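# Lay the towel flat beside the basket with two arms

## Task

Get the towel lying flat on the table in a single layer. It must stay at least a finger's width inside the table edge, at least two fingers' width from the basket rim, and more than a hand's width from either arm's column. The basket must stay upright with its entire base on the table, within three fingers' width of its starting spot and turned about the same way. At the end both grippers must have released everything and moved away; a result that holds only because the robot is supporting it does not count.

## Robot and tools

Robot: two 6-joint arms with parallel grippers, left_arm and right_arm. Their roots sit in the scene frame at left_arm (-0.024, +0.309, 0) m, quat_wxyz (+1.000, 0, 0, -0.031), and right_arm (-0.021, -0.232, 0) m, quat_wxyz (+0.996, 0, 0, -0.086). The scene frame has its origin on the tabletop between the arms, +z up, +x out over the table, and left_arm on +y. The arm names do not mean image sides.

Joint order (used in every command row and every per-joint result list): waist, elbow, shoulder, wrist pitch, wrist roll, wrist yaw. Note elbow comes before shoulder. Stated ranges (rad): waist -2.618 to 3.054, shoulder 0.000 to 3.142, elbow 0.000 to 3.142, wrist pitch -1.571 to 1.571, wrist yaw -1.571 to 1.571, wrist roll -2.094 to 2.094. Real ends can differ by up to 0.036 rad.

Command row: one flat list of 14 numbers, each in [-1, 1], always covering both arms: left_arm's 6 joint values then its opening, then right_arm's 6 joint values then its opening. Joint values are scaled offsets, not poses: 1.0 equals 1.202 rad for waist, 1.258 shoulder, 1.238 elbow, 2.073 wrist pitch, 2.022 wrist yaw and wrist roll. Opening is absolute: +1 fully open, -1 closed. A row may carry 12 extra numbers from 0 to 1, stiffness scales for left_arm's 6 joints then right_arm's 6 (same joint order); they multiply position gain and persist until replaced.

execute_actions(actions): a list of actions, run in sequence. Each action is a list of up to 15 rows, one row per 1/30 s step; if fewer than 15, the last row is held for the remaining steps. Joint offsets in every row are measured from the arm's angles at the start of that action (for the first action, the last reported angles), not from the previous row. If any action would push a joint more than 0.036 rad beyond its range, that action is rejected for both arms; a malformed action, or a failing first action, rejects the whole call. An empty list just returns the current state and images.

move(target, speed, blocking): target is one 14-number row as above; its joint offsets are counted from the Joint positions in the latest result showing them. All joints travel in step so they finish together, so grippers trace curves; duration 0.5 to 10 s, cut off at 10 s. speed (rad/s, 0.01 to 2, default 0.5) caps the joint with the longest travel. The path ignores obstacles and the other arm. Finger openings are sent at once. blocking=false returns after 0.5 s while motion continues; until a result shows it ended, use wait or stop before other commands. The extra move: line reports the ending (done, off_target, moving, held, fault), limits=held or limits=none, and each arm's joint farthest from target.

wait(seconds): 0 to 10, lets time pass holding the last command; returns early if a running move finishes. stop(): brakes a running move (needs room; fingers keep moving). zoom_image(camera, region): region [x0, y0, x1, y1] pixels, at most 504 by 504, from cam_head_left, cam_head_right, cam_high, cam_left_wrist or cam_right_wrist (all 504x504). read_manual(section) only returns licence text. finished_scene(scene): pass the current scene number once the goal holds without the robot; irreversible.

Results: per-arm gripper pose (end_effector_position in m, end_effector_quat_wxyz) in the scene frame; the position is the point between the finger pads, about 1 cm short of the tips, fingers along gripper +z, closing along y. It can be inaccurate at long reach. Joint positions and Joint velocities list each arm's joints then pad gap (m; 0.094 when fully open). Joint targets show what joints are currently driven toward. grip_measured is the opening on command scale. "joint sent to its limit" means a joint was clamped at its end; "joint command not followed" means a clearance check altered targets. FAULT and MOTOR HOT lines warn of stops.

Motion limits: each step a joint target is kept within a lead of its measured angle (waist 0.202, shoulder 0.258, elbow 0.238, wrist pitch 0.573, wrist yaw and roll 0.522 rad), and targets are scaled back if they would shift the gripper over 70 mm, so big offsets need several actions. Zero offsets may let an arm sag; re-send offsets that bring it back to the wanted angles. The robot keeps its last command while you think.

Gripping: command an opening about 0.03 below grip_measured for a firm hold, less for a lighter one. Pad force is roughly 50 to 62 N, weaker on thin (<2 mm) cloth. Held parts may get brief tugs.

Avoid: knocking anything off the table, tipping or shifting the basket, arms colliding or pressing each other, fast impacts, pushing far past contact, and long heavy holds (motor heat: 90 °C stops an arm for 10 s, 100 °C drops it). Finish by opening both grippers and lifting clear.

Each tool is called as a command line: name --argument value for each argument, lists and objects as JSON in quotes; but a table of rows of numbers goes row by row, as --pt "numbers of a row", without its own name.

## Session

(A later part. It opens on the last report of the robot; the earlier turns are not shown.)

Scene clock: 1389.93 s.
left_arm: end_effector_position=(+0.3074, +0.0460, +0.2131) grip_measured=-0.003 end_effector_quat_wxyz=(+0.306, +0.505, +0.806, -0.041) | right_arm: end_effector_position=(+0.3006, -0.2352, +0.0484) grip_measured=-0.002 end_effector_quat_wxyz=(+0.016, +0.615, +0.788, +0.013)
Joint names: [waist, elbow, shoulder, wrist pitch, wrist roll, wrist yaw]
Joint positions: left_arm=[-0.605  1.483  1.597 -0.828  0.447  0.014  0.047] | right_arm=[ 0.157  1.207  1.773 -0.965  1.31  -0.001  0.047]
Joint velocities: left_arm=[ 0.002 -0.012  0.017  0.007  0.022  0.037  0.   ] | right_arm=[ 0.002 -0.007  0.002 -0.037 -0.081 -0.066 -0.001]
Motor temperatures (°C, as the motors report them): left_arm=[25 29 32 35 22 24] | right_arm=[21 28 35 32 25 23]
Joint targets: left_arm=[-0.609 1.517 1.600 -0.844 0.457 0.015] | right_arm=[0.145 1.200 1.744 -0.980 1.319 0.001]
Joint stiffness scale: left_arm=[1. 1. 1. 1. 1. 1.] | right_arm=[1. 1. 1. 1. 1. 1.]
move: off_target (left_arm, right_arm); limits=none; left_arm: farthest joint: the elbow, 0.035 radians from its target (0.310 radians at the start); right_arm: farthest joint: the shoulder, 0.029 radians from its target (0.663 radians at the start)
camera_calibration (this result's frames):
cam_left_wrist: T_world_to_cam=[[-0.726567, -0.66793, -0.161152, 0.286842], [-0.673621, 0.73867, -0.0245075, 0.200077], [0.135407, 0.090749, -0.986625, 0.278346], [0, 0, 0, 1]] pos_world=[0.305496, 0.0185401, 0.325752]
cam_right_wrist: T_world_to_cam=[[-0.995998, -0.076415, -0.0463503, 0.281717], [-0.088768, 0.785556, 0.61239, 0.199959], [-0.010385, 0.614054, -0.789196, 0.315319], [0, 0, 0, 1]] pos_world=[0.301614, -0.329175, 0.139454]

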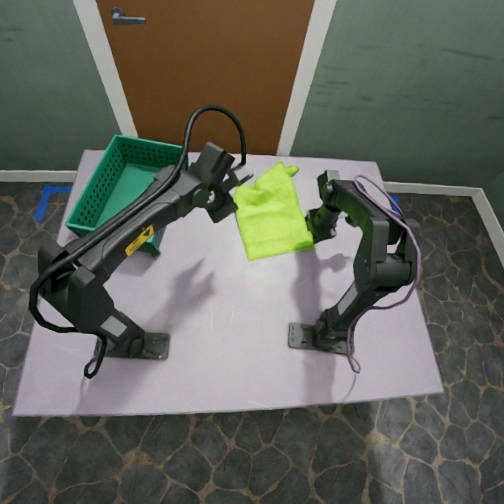

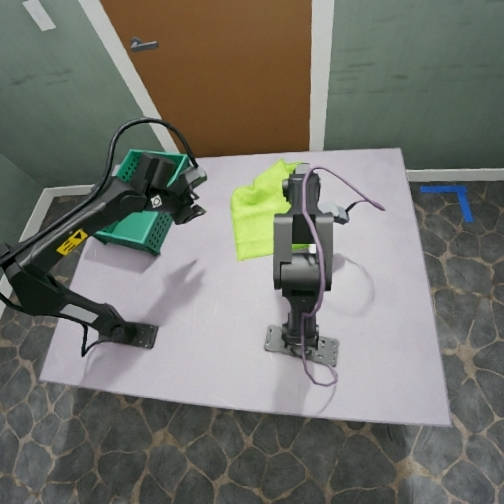

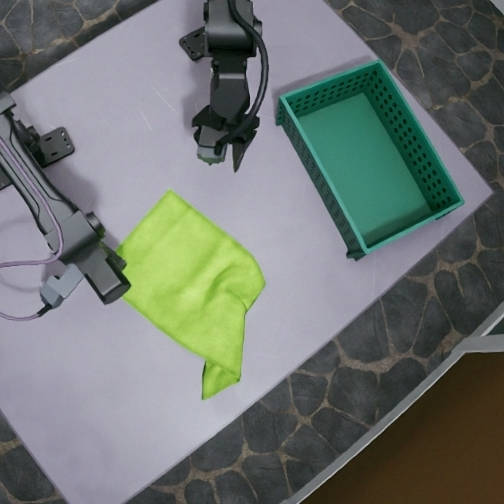

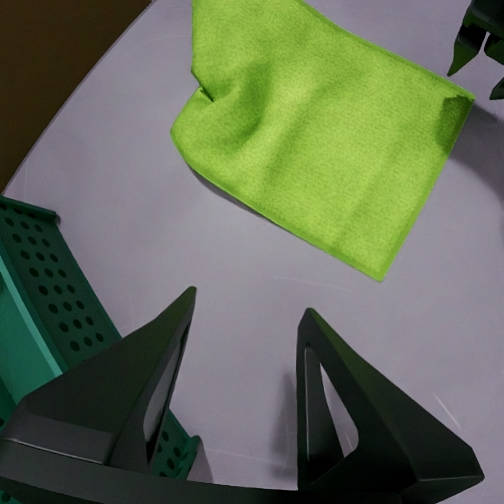

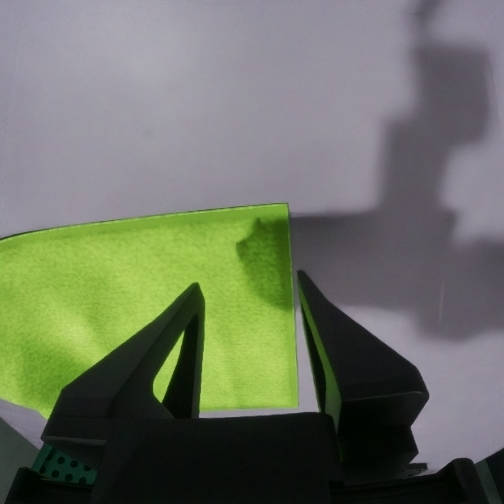

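move --target '[-0.21,0.279,0.452,-0.136,0.005,-0.01,0.0, -0.014,-0.115,0.03,0.089,0.02,0,0.0]' --speed 0.5

Scene clock: 1413.07 s.
left_arm: end_effector_position=(+0.2462, -0.0406, +0.0501) grip_measured=-0.003 end_effector_quat_wxyz=(+0.043, +0.630, +0.776, -0.011) | right_arm: end_effector_position=(+0.2923, -0.2346, +0.0089) grip_measured=-0.002 end_effector_quat_wxyz=(+0.014, +0.627, +0.778, +0.013)
Joint names: [waist, elbow, shoulder, wrist pitch, wrist roll, wrist yaw]
Joint positions: left_arm=[-0.853  1.789  2.179 -1.093  0.448  0.001  0.047] | right_arm=[ 0.157  1.078  1.806 -0.804  1.342 -0.004  0.047]
Joint velocities: left_arm=[ 0.007 -0.007 -0.007 -0.066  0.007  0.007 -0.002] | right_arm=[-0.002  0.007  0.002 -0.066 -0.037 -0.007  0.   ]
Motor temperatures (°C, as the motors report them): left_arm=[25 30 32 34 22 24] | right_arm=[22 27 32 29 25 23]
Joint targets: left_arm=[-0.858 1.828 2.166 -1.110 0.458 -0.007] | right_arm=[0.141 1.065 1.811 -0.780 1.351 -0.001]
Joint stiffness scale: left_arm=[1. 1. 1. 1. 1. 1.] | right_arm=[1. 1. 1. 1. 1. 1.]
move: off_target (left_arm, right_arm); limits=none; left_arm: farthest joint: the elbow, 0.040 radians from its target (0.346 radians at the start); right_arm: farthest joint: the wrist pitch, 0.024 radians from its target (0.184 radians at the start)
camera_calibration (this result's frames):
cam_left_wrist: T_world_to_cam=[[-0.904189, -0.421292, -0.0703917, 0.207356], [-0.399505, 0.775836, 0.488338, 0.127148], [-0.15112, 0.469672, -0.869811, 0.213773], [0, 0, 0, 1]] pos_world=[0.27059, -0.111691, 0.138447]
cam_right_wrist: T_world_to_cam=[[-0.998031, -0.0444145, -0.0442849, 0.279754], [-0.062277, 0.785529, 0.615684, 0.215169], [0.00744176, 0.617229, -0.786748, 0.2792], [0, 0, 0, 1]] pos_world=[0.290525, -0.328927, 0.0995727]

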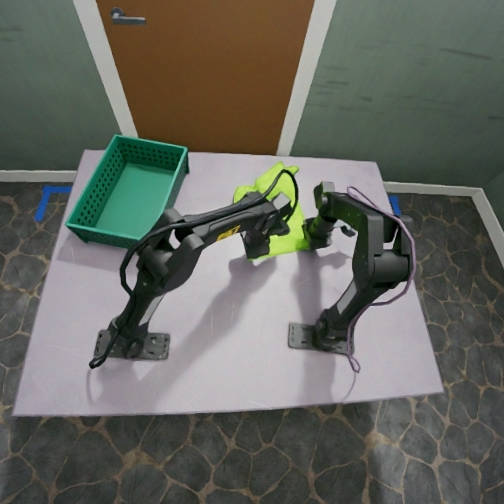

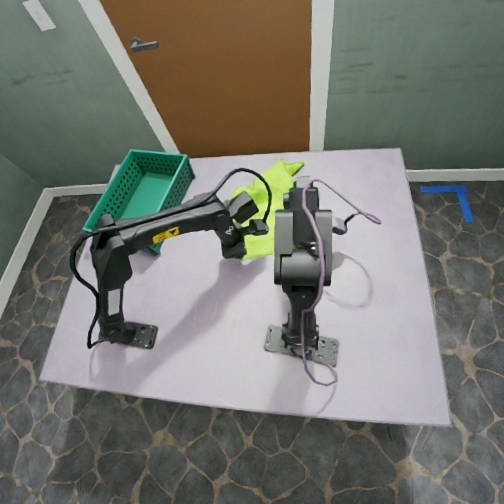

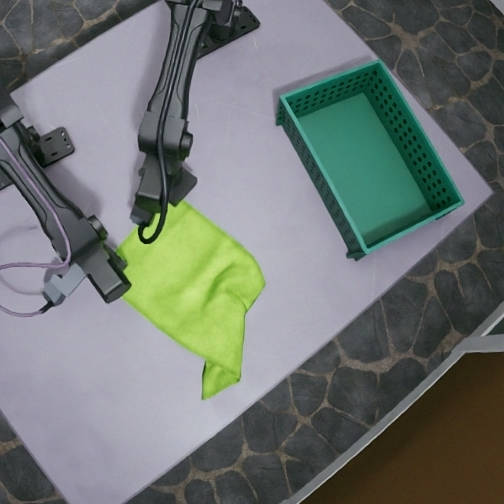

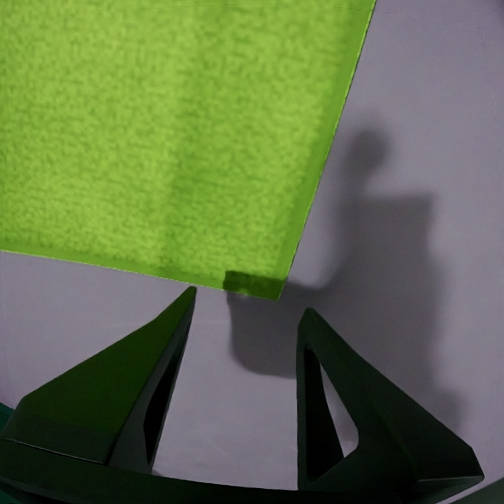

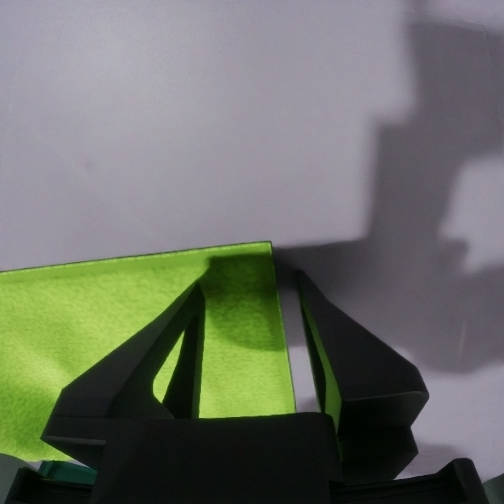

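move --target '[-0.016,-0.076,0.027,0.066,0,0,0.0, 0,-0.01,0.004,0,0,0,0.0]' --speed 0.18

Scene clock: 1426.60 s.
left_arm: end_effector_position=(+0.2445, -0.0414, +0.0195) grip_measured=-0.003 end_effector_quat_wxyz=(+0.040, +0.632, +0.774, -0.009) | right_arm: end_effector_position=(+0.2923, -0.2345, +0.0089) grip_measured=-0.002 end_effector_quat_wxyz=(+0.014, +0.627, +0.778, +0.014)
Joint names: [waist, elbow, shoulder, wrist pitch, wrist roll, wrist yaw]
Joint positions: left_arm=[-0.858  1.716  2.21  -0.996  0.448 -0.002  0.047] | right_arm=[ 0.157  1.078  1.806 -0.804  1.342 -0.004  0.047]
Joint velocities: left_arm=[-0.002 -0.022 -0.012  0.007 -0.022  0.037  0.   ] | right_arm=[ 0.007  0.002 -0.022  0.007 -0.007  0.051 -0.001]
Motor temperatures (°C, as the motors report them): left_arm=[25 30 33 33 22 24] | right_arm=[22 27 31 29 25 23]
Joint targets: left_arm=[-0.873 1.695 2.213 -0.956 0.448 0.001] | right_arm=[0.157 1.065 1.811 -0.804 1.342 -0.004]
Joint stiffness scale: left_arm=[1. 1. 1. 1. 1. 1.] | right_arm=[1. 1. 1. 1. 1. 1.]
move: off_target (left_arm); limits=none; left_arm: farthest joint: the wrist pitch, 0.039 radians from its target (0.137 radians at the start); right_arm: farthest joint: the elbow, 0.012 radians from its target (0.012 radians at the start)
camera_calibration (this result's frames):
cam_left_wrist: T_world_to_cam=[[-0.906352, -0.416493, -0.0711233, 0.204132], [-0.394653, 0.774367, 0.494576, 0.140715], [-0.150912, 0.476329, -0.866219, 0.187421], [0, 0, 0, 1]] pos_world=[0.268833, -0.11322, 0.107272]
cam_right_wrist: T_world_to_cam=[[-0.99803, -0.0444123, -0.0443073, 0.279758], [-0.0622919, 0.785293, 0.615983, 0.215062], [0.00743704, 0.617529, -0.786513, 0.279228], [0, 0, 0, 1]] pos_world=[0.290527, -0.328894, 0.099537]

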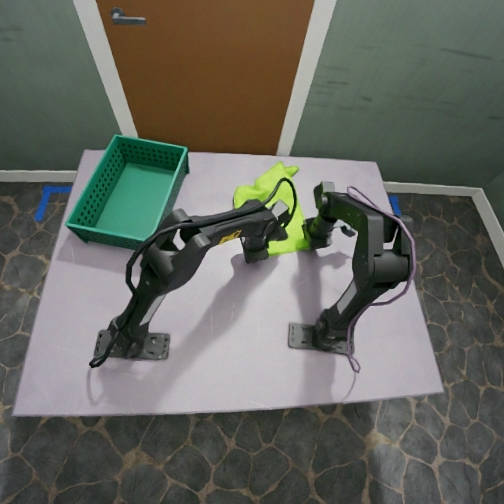

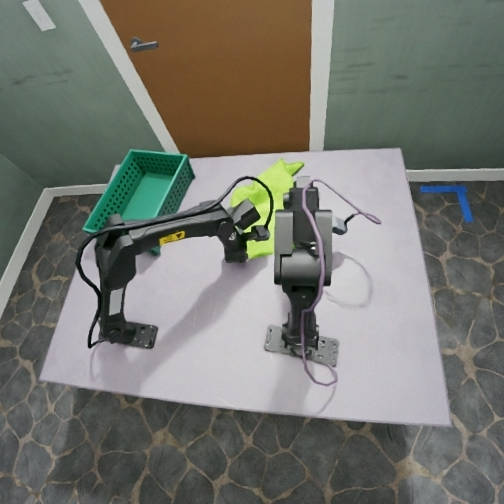

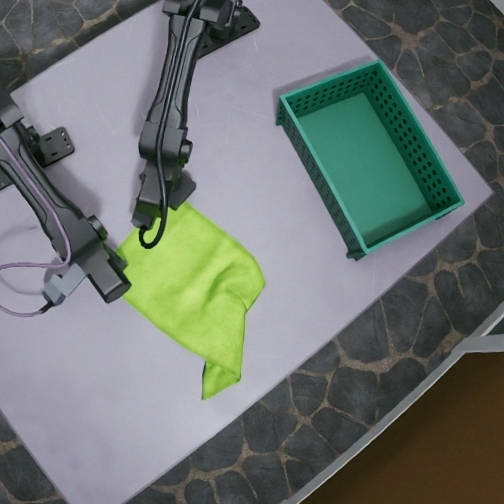

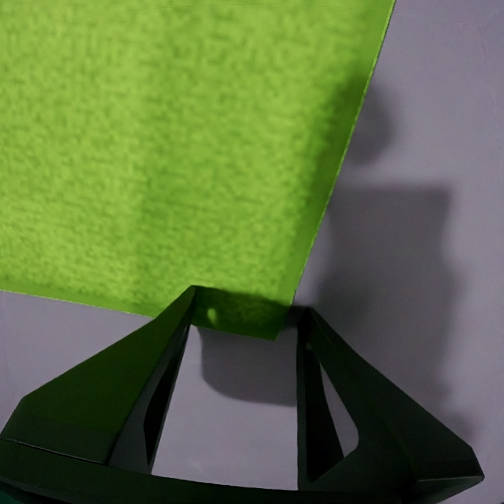

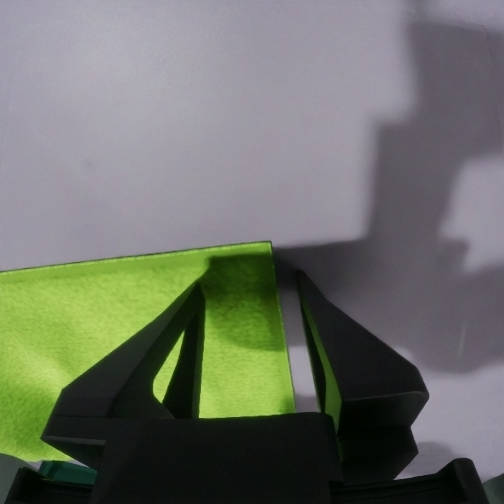

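Close both.

execute_actions --actions '[[[0,-0.01,0.003,0,0,0,-0.04, 0,-0.01,0.004,0,0,0,-0.04],[0,-0.01,0.003,0,0,0,-0.08, 0,-0.01,0.004,0,0,0,-0.08],[0,-0.01,0.003,0,0,0,-0.12, 0,-0.01,0.004,0,0,0,-0.12],[0,-0.01,0.003,0,0,0,-0.16, 0,-0.01,0.004,0,0,0,-0.16],[0,-0.01,0.003,0,0,0,-0.2, 0,-0.01,0.004,0,0,0,-0.2],[0,-0.01,0.003,0,0,0,-0.24, 0,-0.01,0.004,0,0,0,-0.24],[0,-0.01,0.003,0,0,0,-0.28, 0,-0.01,0.004,0,0,0,-0.28],[0,-0.01,0.003,0,0,0,-0.32, 0,-0.01,0.004,0,0,0,-0.32],[0,-0.01,0.003,0,0,0,-0.36, 0,-0.01,0.004,0,0,0,-0.36],[0,-0.01,0.003,0,0,0,-0.4, 0,-0.01,0.004,0,0,0,-0.4],[0,-0.01,0.003,0,0,0,-0.44, 0,-0.01,0.004,0,0,0,-0.44],[0,-0.01,0.003,0,0,0,-0.48, 0,-0.01,0.004,0,0,0,-0.48],[0,-0.01,0.003,0,0,0,-0.52, 0,-0.01,0.004,0,0,0,-0.52],[0,-0.01,0.003,0,0,0,-0.56, 0,-0.01,0.004,0,0,0,-0.56],[0,-0.01,0.003,0,0,0,-0.6, 0,-0.01,0.004,0,0,0,-0.6]],[[0,-0.01,0.003,0,0,0,-0.64, 0,-0.01,0.004,0,0,0,-0.64],[0,-0.01,0.003,0,0,0,-0.68, 0,-0.01,0.004,0,0,0,-0.68],[0,-0.01,0.003,0,0,0,-0.72, 0,-0.01,0.004,0,0,0,-0.72],[0,-0.01,0.003,0,0,0,-0.76, 0,-0.01,0.004,0,0,0,-0.76],[0,-0.01,0.003,0,0,0,-0.8, 0,-0.01,0.004,0,0,0,-0.8],[0,-0.01,0.003,0,0,0,-0.84, 0,-0.01,0.004,0,0,0,-0.84],[0,-0.01,0.003,0,0,0,-0.88, 0,-0.01,0.004,0,0,0,-0.88],[0,-0.01,0.003,0,0,0,-0.92, 0,-0.01,0.004,0,0,0,-0.92],[0,-0.01,0.003,0,0,0,-0.96, 0,-0.01,0.004,0,0,0,-0.96],[0,-0.01,0.003,0,0,0,-1, 0,-0.01,0.004,0,0,0,-1]]]'

Scene clock: 1448.00 s.
left_arm: end_effector_position=(+0.2466, -0.0405, +0.0195) grip_measured=-0.965 end_effector_quat_wxyz=(+0.042, +0.631, +0.774, -0.003) | right_arm: end_effector_position=(+0.2984, -0.2325, +0.0092) grip_measured=-0.967 end_effector_quat_wxyz=(+0.020, +0.627, +0.778, +0.026)
Joint names: [waist, elbow, shoulder, wrist pitch, wrist roll, wrist yaw]
Joint positions: left_arm=[-0.858  1.716  2.21  -0.994  0.448 -0.014  0.002] | right_arm=[ 0.157  1.078  1.806 -0.78   1.342 -0.016  0.002]
Joint velocities: left_arm=[ 0.012 -0.002 -0.007 -0.066  0.007 -0.095 -0.001] | right_arm=[ 0.017 -0.002  0.007 -0.022  0.051 -0.051 -0.001]
Motor temperatures (°C, as the motors report them): left_arm=[25 28 33 33 22 24] | right_arm=[21 27 31 29 25 23]
Joint targets: left_arm=[-0.858 1.703 2.214 -0.996 0.448 -0.008] | right_arm=[0.157 1.065 1.811 -0.794 1.342 -0.010]
Joint stiffness scale: left_arm=[1. 1. 1. 1. 1. 1.] | right_arm=[1. 1. 1. 1. 1. 1.]
camera_calibration (this result's frames):
cam_left_wrist: T_world_to_cam=[[-0.90506, -0.416956, -0.0837465, 0.206331], [-0.400961, 0.770951, 0.494838, 0.142156], [-0.141761, 0.481437, -0.864941, 0.185239], [0, 0, 0, 1]] pos_world=[0.270001, -0.112745, 0.107156]
cam_right_wrist: T_world_to_cam=[[-0.996607, -0.0443584, -0.0693336, 0.28576], [-0.077992, 0.778152, 0.623215, 0.216614], [0.0263072, 0.626508, -0.778971, 0.274577], [0, 0, 0, 1]] pos_world=[0.294461, -0.327907, 0.0987029]

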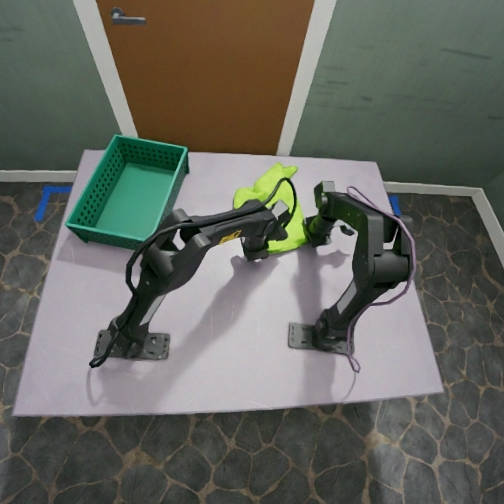

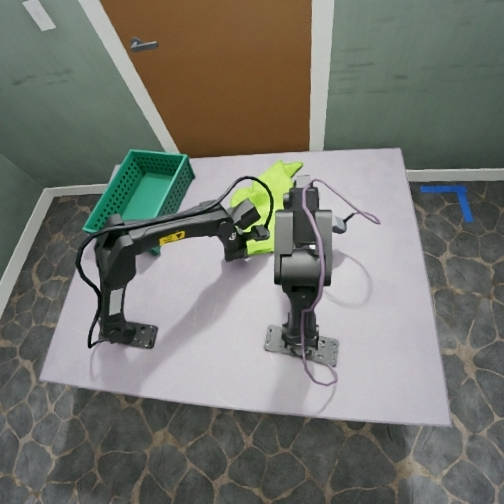

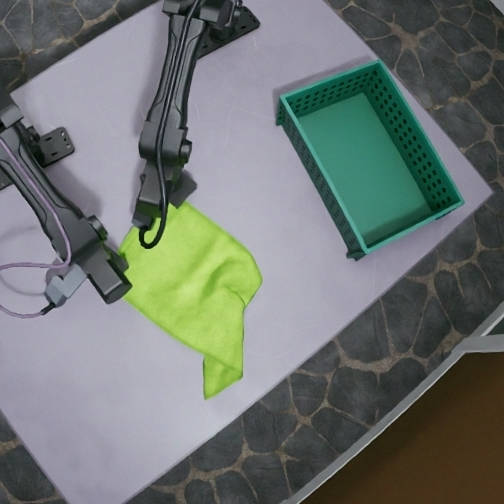

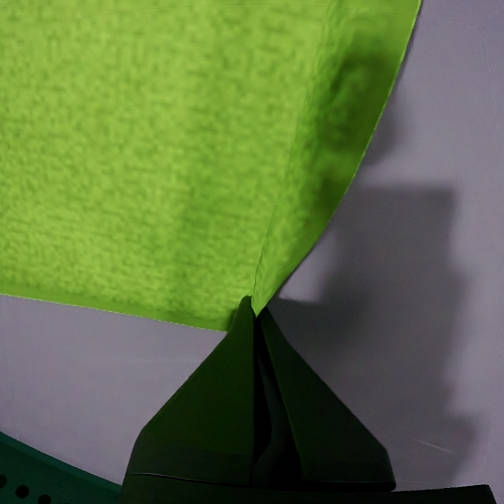

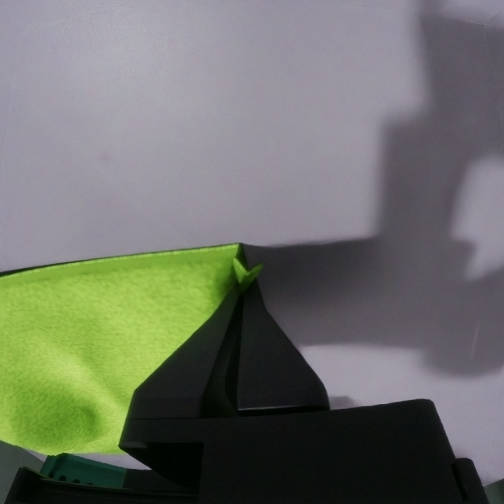

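move --target '[0.195,-0.035,-0.496,0.05,0.28,0.007,-1, 0.178,0.256,-0.415,-0.065,0.183,0.008,-1]' --speed 0.45

Scene clock: 1486.13 s.
left_arm: end_effector_position=(+0.3118, +0.0329, +0.2811) grip_measured=-0.965 end_effector_quat_wxyz=(+0.359, +0.699, +0.615, +0.062) | right_arm: end_effector_position=(+0.3283, -0.1617, +0.2673) grip_measured=-0.967 end_effector_quat_wxyz=(+0.206, +0.641, +0.676, +0.299)
Joint names: [waist, elbow, shoulder, wrist pitch, wrist roll, wrist yaw]
Joint positions: left_arm=[-0.633  1.685  1.598 -0.912  1.007 -0.011  0.002] | right_arm=[ 0.36   1.37   1.297 -0.901  1.71  -0.015  0.002]
Joint velocities: left_arm=[-0.012 -0.012  0.002  0.007  0.022 -0.037 -0.001] | right_arm=[-0.007 -0.022 -0.012 -0.037  0.022  0.022 -0.   ]
Motor temperatures (°C, as the motors report them): left_arm=[25 28 33 32 22 24] | right_arm=[21 27 30 28 25 23]
Joint targets: left_arm=[-0.624 1.672 1.586 -0.890 1.014 -0.000] | right_arm=[0.371 1.395 1.283 -0.915 1.712 0.000]
Joint stiffness scale: left_arm=[1. 1. 1. 1. 1. 1.] | right_arm=[1. 1. 1. 1. 1. 1.]
move: off_target (left_arm, right_arm); limits=none; left_arm: farthest joint: the wrist pitch, 0.021 radians from its target (0.103 radians at the start); right_arm: farthest joint: the elbow, 0.025 radians from its target (0.317 radians at the start)
camera_calibration (this result's frames):
cam_left_wrist: T_world_to_cam=[[-0.819145, -0.23742, -0.522144, 0.408379], [-0.281531, 0.959537, 0.00536485, 0.076464], [0.499742, 0.151394, -0.852841, 0.192867], [0, 0, 0, 1]] pos_world=[0.259665, -0.00561163, 0.377307]
cam_right_wrist: T_world_to_cam=[[-0.74537, 0.167856, -0.645173, 0.442346], [-0.383487, 0.683669, 0.620914, 0.0886047], [0.545309, 0.710226, -0.445216, 0.184411], [0, 0, 0, 1]] pos_world=[0.263129, -0.2658, 0.312477]

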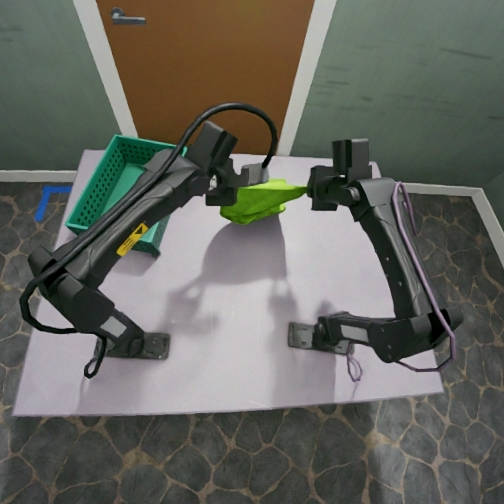

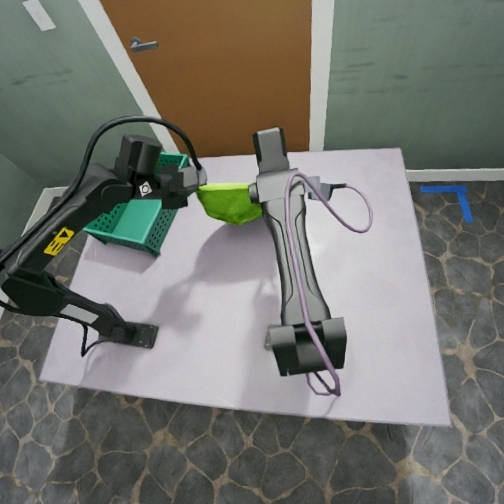

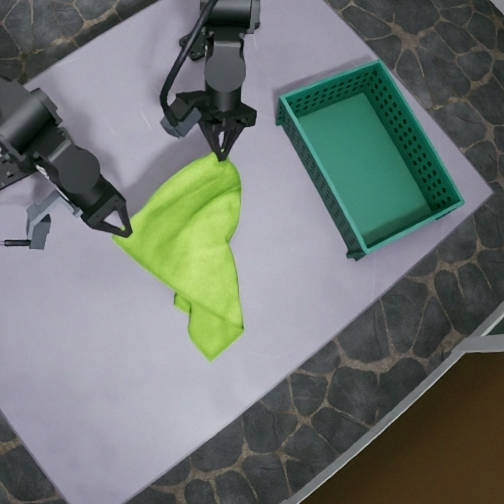

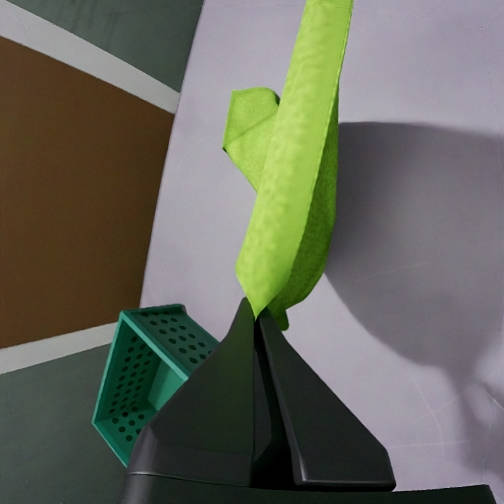

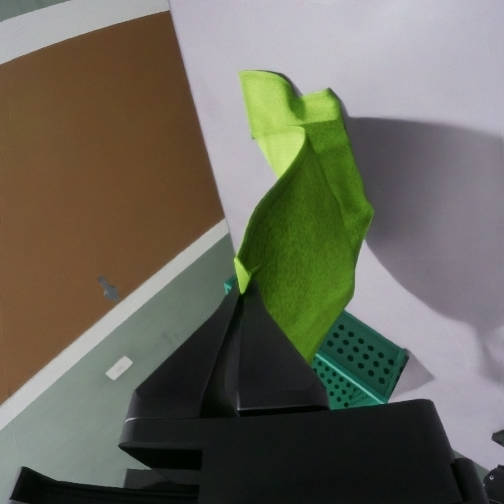

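execute_actions --actions '[]'

Scene clock: 1505.50 s.
left_arm: end_effector_position=(+0.3118, +0.0328, +0.2811) grip_measured=-0.965 end_effector_quat_wxyz=(+0.359, +0.699, +0.615, +0.062) | right_arm: end_effector_position=(+0.3282, -0.1617, +0.2673) grip_measured=-0.967 end_effector_quat_wxyz=(+0.206, +0.641, +0.676, +0.299)
Joint names: [waist, elbow, shoulder, wrist pitch, wrist roll, wrist yaw]
Joint positions: left_arm=[-0.633  1.685  1.598 -0.912  1.007 -0.011  0.002] | right_arm=[ 0.36   1.37   1.297 -0.901  1.711 -0.015  0.002]
Joint velocities: left_arm=[ 0.002 -0.007  0.007  0.007 -0.007 -0.007 -0.001] | right_arm=[-0.007 -0.012  0.007  0.037 -0.022 -0.037 -0.001]
Motor temperatures (°C, as the motors report them): left_arm=[25 28 32 34 22 24] | right_arm=[22 28 30 30 25 23]
Joint targets: left_arm=[-0.624 1.672 1.586 -0.890 1.014 0.000] | right_arm=[0.371 1.395 1.283 -0.915 1.712 0.000]
Joint stiffness scale: left_arm=[1. 1. 1. 1. 1. 1.] | right_arm=[1. 1. 1. 1. 1. 1.]
camera_calibration (this result's frames):
cam_left_wrist: T_world_to_cam=[[-0.819263, -0.236651, -0.522308, 0.408389], [-0.280745, 0.959767, 0.00550428, 0.0762106], [0.499991, 0.151145, -0.852739, 0.192798], [0, 0, 0, 1]] pos_world=[0.259576, -0.0056395, 0.377292]
cam_right_wrist: T_world_to_cam=[[-0.745599, 0.168182, -0.644823, 0.44229], [-0.383029, 0.683664, 0.621202, 0.0883989], [0.545318, 0.710153, -0.445321, 0.184443], [0, 0, 0, 1]] pos_world=[0.263051, -0.265803, 0.312422]

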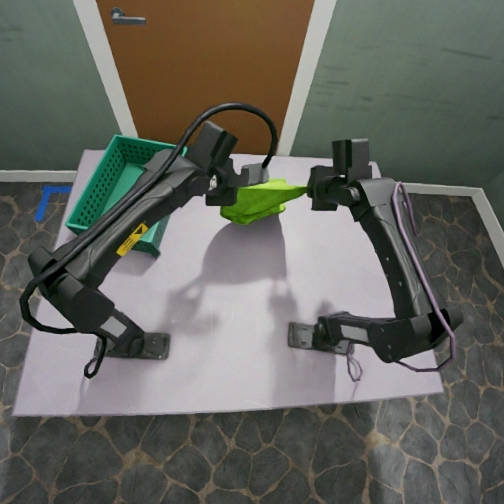

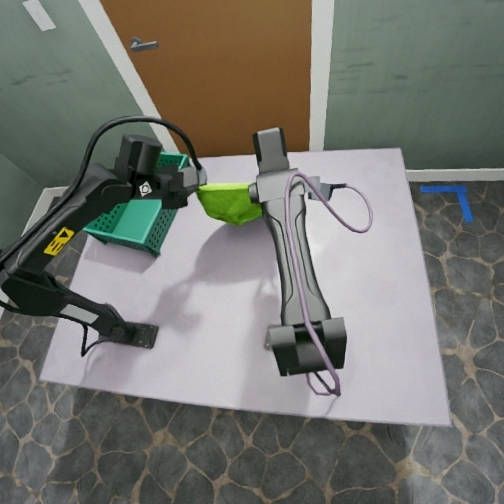

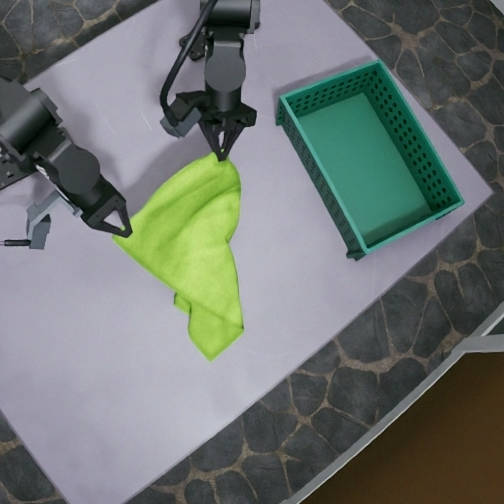

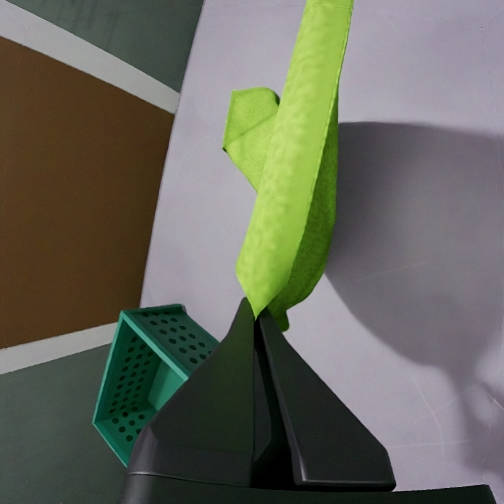

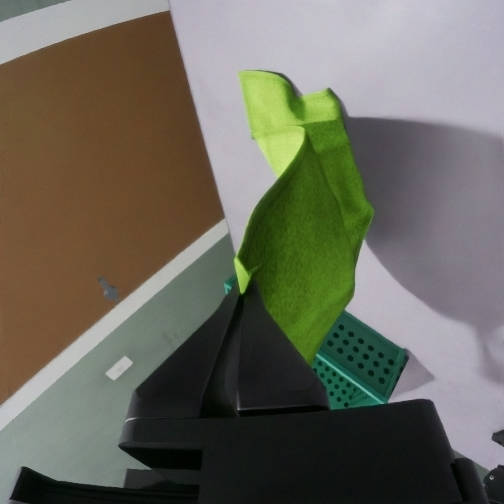

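move --target '[0.158,0.397,0.007,0.094,0.224,0.005,-1,0.096,0.464,0.09,0.1,-0.04,0.007,-1]' --speed 0.3

Scene clock: 1516.13 s.
left_arm: end_effector_position=(+0.3683, +0.0861, +0.5109) grip_measured=-0.965 end_effector_quat_wxyz=(+0.564, +0.646, +0.427, +0.286) | right_arm: end_effector_position=(+0.3641, -0.1114, +0.4991) grip_measured=-0.967 end_effector_quat_wxyz=(+0.351, +0.483, +0.609, +0.522)
Joint names: [waist, elbow, shoulder, wrist pitch, wrist roll, wrist yaw]
Joint positions: left_arm=[-0.458  2.146  1.603 -0.743  1.455 -0.003  0.002] | right_arm=[ 0.466  1.914  1.404 -0.72   1.647 -0.015  0.002]
Joint velocities: left_arm=[-0.002 -0.007 -0.002  0.051 -0.022 -0.037  0.   ] | right_arm=[ 0.007  0.012  0.017  0.007 -0.154  0.007  0.   ]
Motor temperatures (°C, as the motors report them): left_arm=[25 28 32 35 22 24] | right_arm=[22 28 29 31 25 23]
Joint targets: left_arm=[-0.443 2.176 1.607 -0.717 1.460 -0.001] | right_arm=[0.475 1.944 1.410 -0.694 1.630 -0.000]
Joint stiffness scale: left_arm=[1. 1. 1. 1. 1. 1.] | right_arm=[1. 1. 1. 1. 1. 1.]
move: off_target (left_arm, right_arm); limits=none; left_arm: farthest joint: the elbow, 0.031 radians from its target (0.491 radians at the start); right_arm: farthest joint: the elbow, 0.031 radians from its target (0.575 radians at the start)
camera_calibration (this result's frames):
cam_left_wrist: T_world_to_cam=[[-0.283087, -0.220791, -0.933334, 0.598444], [-0.149634, 0.971392, -0.184409, 0.0873989], [0.947349, 0.0874552, -0.308027, -0.0851249], [0, 0, 0, 1]] pos_world=[0.263133, 0.0546771, 0.548445]
cam_right_wrist: T_world_to_cam=[[-0.261812, 0.175193, -0.949085, 0.58658], [-0.767647, 0.558226, 0.314805, 0.202715], [0.584955, 0.810982, -0.011664, 0.0127758], [0, 0, 0, 1]] pos_world=[0.301714, -0.226286, 0.493048]

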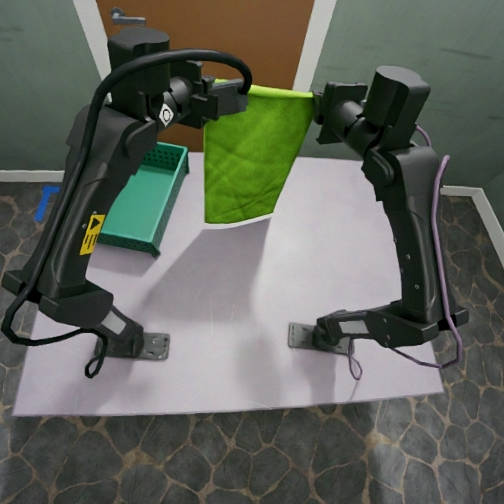

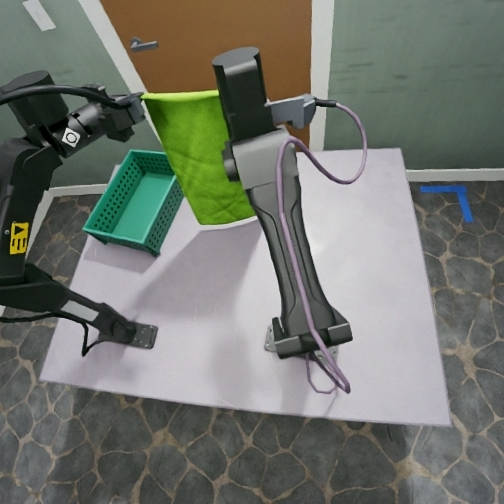

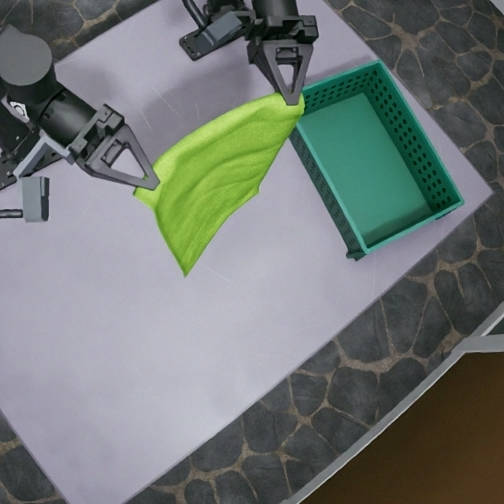

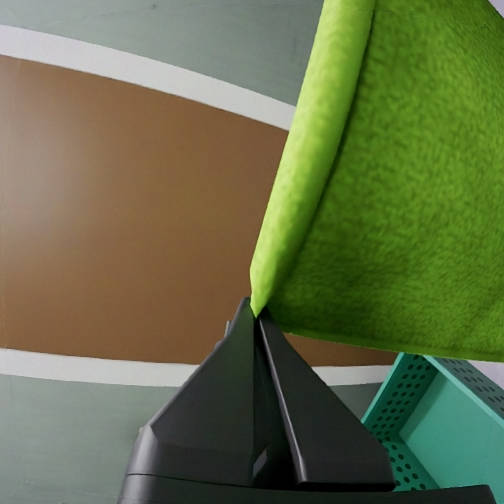

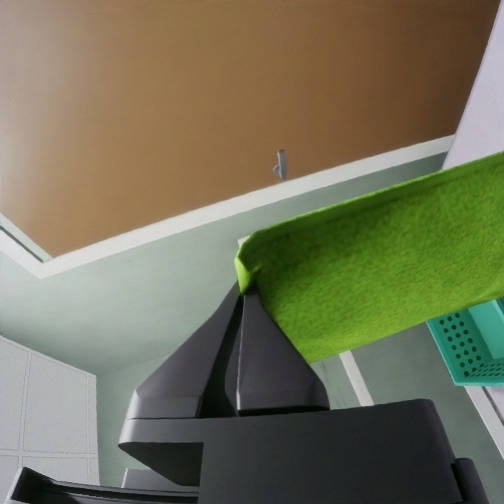

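move --target '[0.153,0.182,0.50,0.569,0.142,0.001,-1,-0.088,0.107,0.516,0.629,-0.086,0.007,-1]' --speed 0.5

Scene clock: 1541.80 s.
left_arm: end_effector_position=(+0.5814, +0.0900, +0.5222) grip_measured=-0.965 end_effector_quat_wxyz=(+0.659, +0.445, +0.260, +0.548) | right_arm: end_effector_position=(+0.5795, -0.1059, +0.5119) grip_measured=-0.967 end_effector_quat_wxyz=(+0.566, +0.308, +0.414, +0.643)
Joint names: [waist, elbow, shoulder, wrist pitch, wrist roll, wrist yaw]
Joint positions: left_arm=[-0.287  2.332  2.246  0.402  1.737 -0.002  0.002] | right_arm=[ 0.375  2.007  2.067  0.547  1.491 -0.007  0.002]
Joint velocities: left_arm=[-0.012 -0.007 -0.012  0.022  0.007  0.007  0.   ] | right_arm=[-0.012 -0.012 -0.002  0.051 -0.037 -0.007 -0.   ]
Motor temperatures (°C, as the motors report them): left_arm=[25 29 32 38 22 24] | right_arm=[22 28 29 35 25 23]
Joint targets: left_arm=[-0.274 2.371 2.232 0.437 1.743 -0.001] | right_arm=[0.360 2.046 2.053 0.584 1.473 -0.001]
Joint stiffness scale: left_arm=[1. 1. 1. 1. 1. 1.] | right_arm=[1. 1. 1. 1. 1. 1.]
move: off_target (left_arm, right_arm); limits=none; left_arm: farthest joint: the elbow, 0.040 radians from its target (0.225 radians at the start); right_arm: farthest joint: the elbow, 0.040 radians from its target (0.133 radians at the start)
camera_calibration (this result's frames):
cam_left_wrist: T_world_to_cam=[[0.462732, -0.22983, -0.856188, 0.197106], [-0.151635, 0.931055, -0.331878, 0.199427], [0.873434, 0.283399, 0.395979, -0.626131], [0, 0, 0, 1]] pos_world=[0.485917, 0.0370679, 0.482879]
cam_right_wrist: T_world_to_cam=[[0.44209, 0.182304, -0.878249, 0.210718], [-0.725303, 0.648715, -0.230443, 0.625164], [0.527723, 0.738873, 0.419017, -0.31255], [0, 0, 0, 1]] pos_world=[0.525217, -0.213033, 0.460091]

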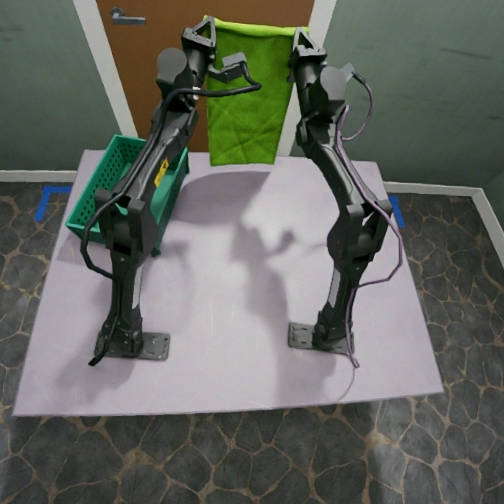

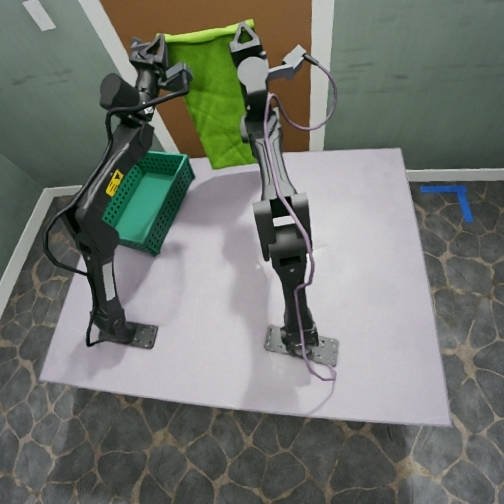

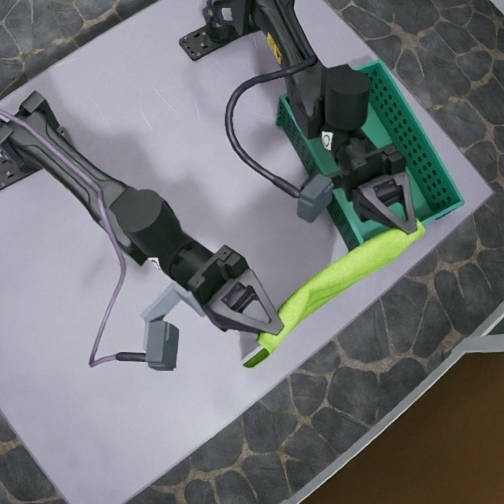

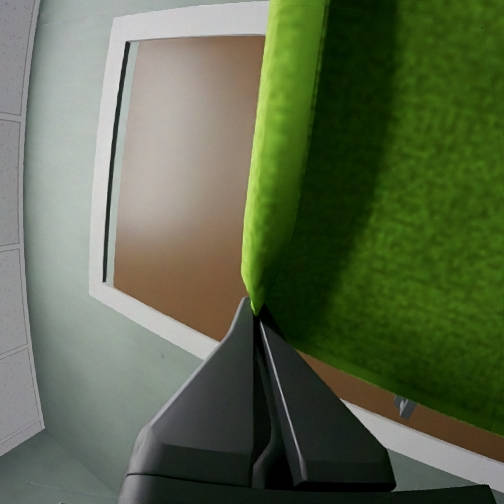

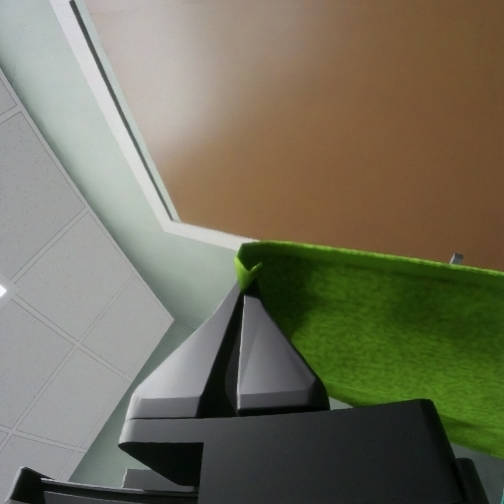

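move --target '[-0.108,-0.993,-0.62,-0.034,-0.099,0.0,-1,0.073,-0.866,-0.597,-0.098,0.05,0.003,-1]' --speed 1.3

Scene clock: 1563.87 s.
left_arm: end_effector_position=(+0.4212, +0.0854, +0.3307) grip_measured=-0.965 end_effector_quat_wxyz=(+0.588, +0.616, +0.386, +0.355) | right_arm: end_effector_position=(+0.4187, -0.1041, +0.3156) grip_measured=-0.967 end_effector_quat_wxyz=(+0.403, +0.446, +0.580, +0.550)
Joint names: [waist, elbow, shoulder, wrist pitch, wrist roll, wrist yaw]
Joint positions: left_arm=[-0.406  1.108  1.496  0.331  1.554 -0.002  0.002] | right_arm=[ 0.45   0.936  1.348  0.341  1.593 -0.005  0.002]
Joint velocities: left_arm=[-0.007  0.012  0.002  0.007 -0.007 -0.037  0.   ] | right_arm=[-0.017  0.002 -0.007  0.037 -0.022 -0.051 -0.001]
Motor temperatures (°C, as the motors report them): left_arm=[25 29 34 38 22 24] | right_arm=[22 29 32 35 25 23]
Joint targets: left_arm=[-0.417 1.103 1.466 0.332 1.537 -0.002] | right_arm=[0.463 0.935 1.316 0.343 1.592 -0.000]
Joint stiffness scale: left_arm=[1. 1. 1. 1. 1. 1.] | right_arm=[1. 1. 1. 1. 1. 1.]
move: off_target (left_arm, right_arm); limits=none; left_arm: farthest joint: the shoulder, 0.030 radians from its target (0.780 radians at the start); right_arm: farthest joint: the shoulder, 0.032 radians from its target (0.751 radians at the start)
camera_calibration (this result's frames):
cam_left_wrist: T_world_to_cam=[[-0.109925, -0.211077, -0.971269, 0.383899], [-0.153847, 0.969027, -0.193178, 0.0676392], [0.981961, 0.128192, -0.138994, -0.264652], [0, 0, 0, 1]] pos_world=[0.312485, 0.0494143, 0.34915]
cam_right_wrist: T_world_to_cam=[[-0.113952, 0.165681, -0.979574, 0.372163], [-0.795619, 0.575279, 0.189854, 0.351325], [0.594983, 0.801002, 0.0662647, -0.0570915], [0, 0, 0, 1]] pos_world=[0.355898, -0.21804, 0.301644]

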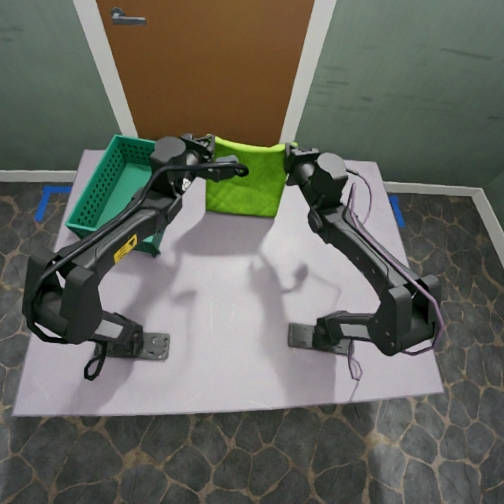

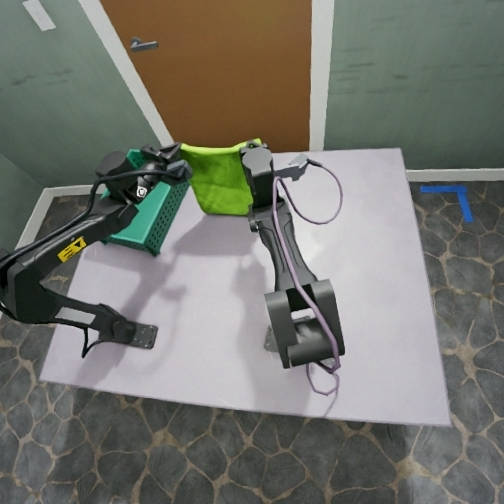

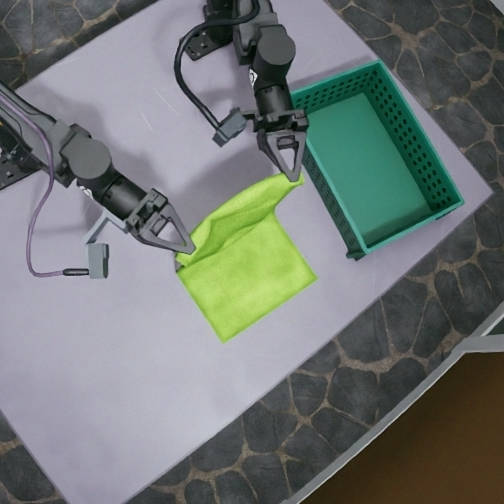

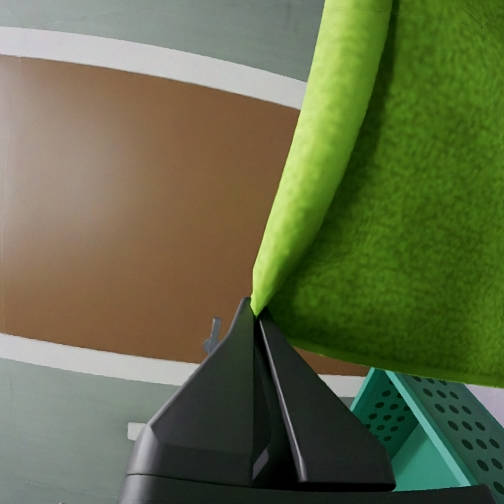

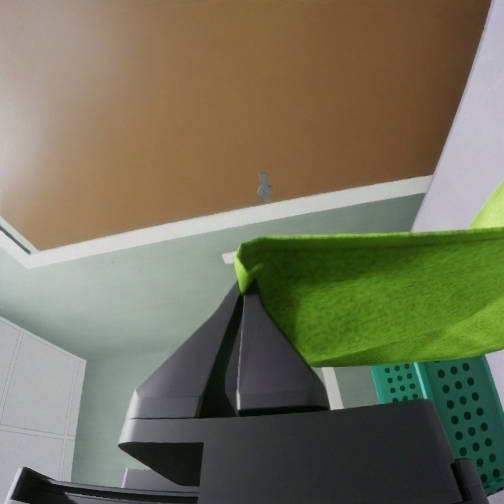

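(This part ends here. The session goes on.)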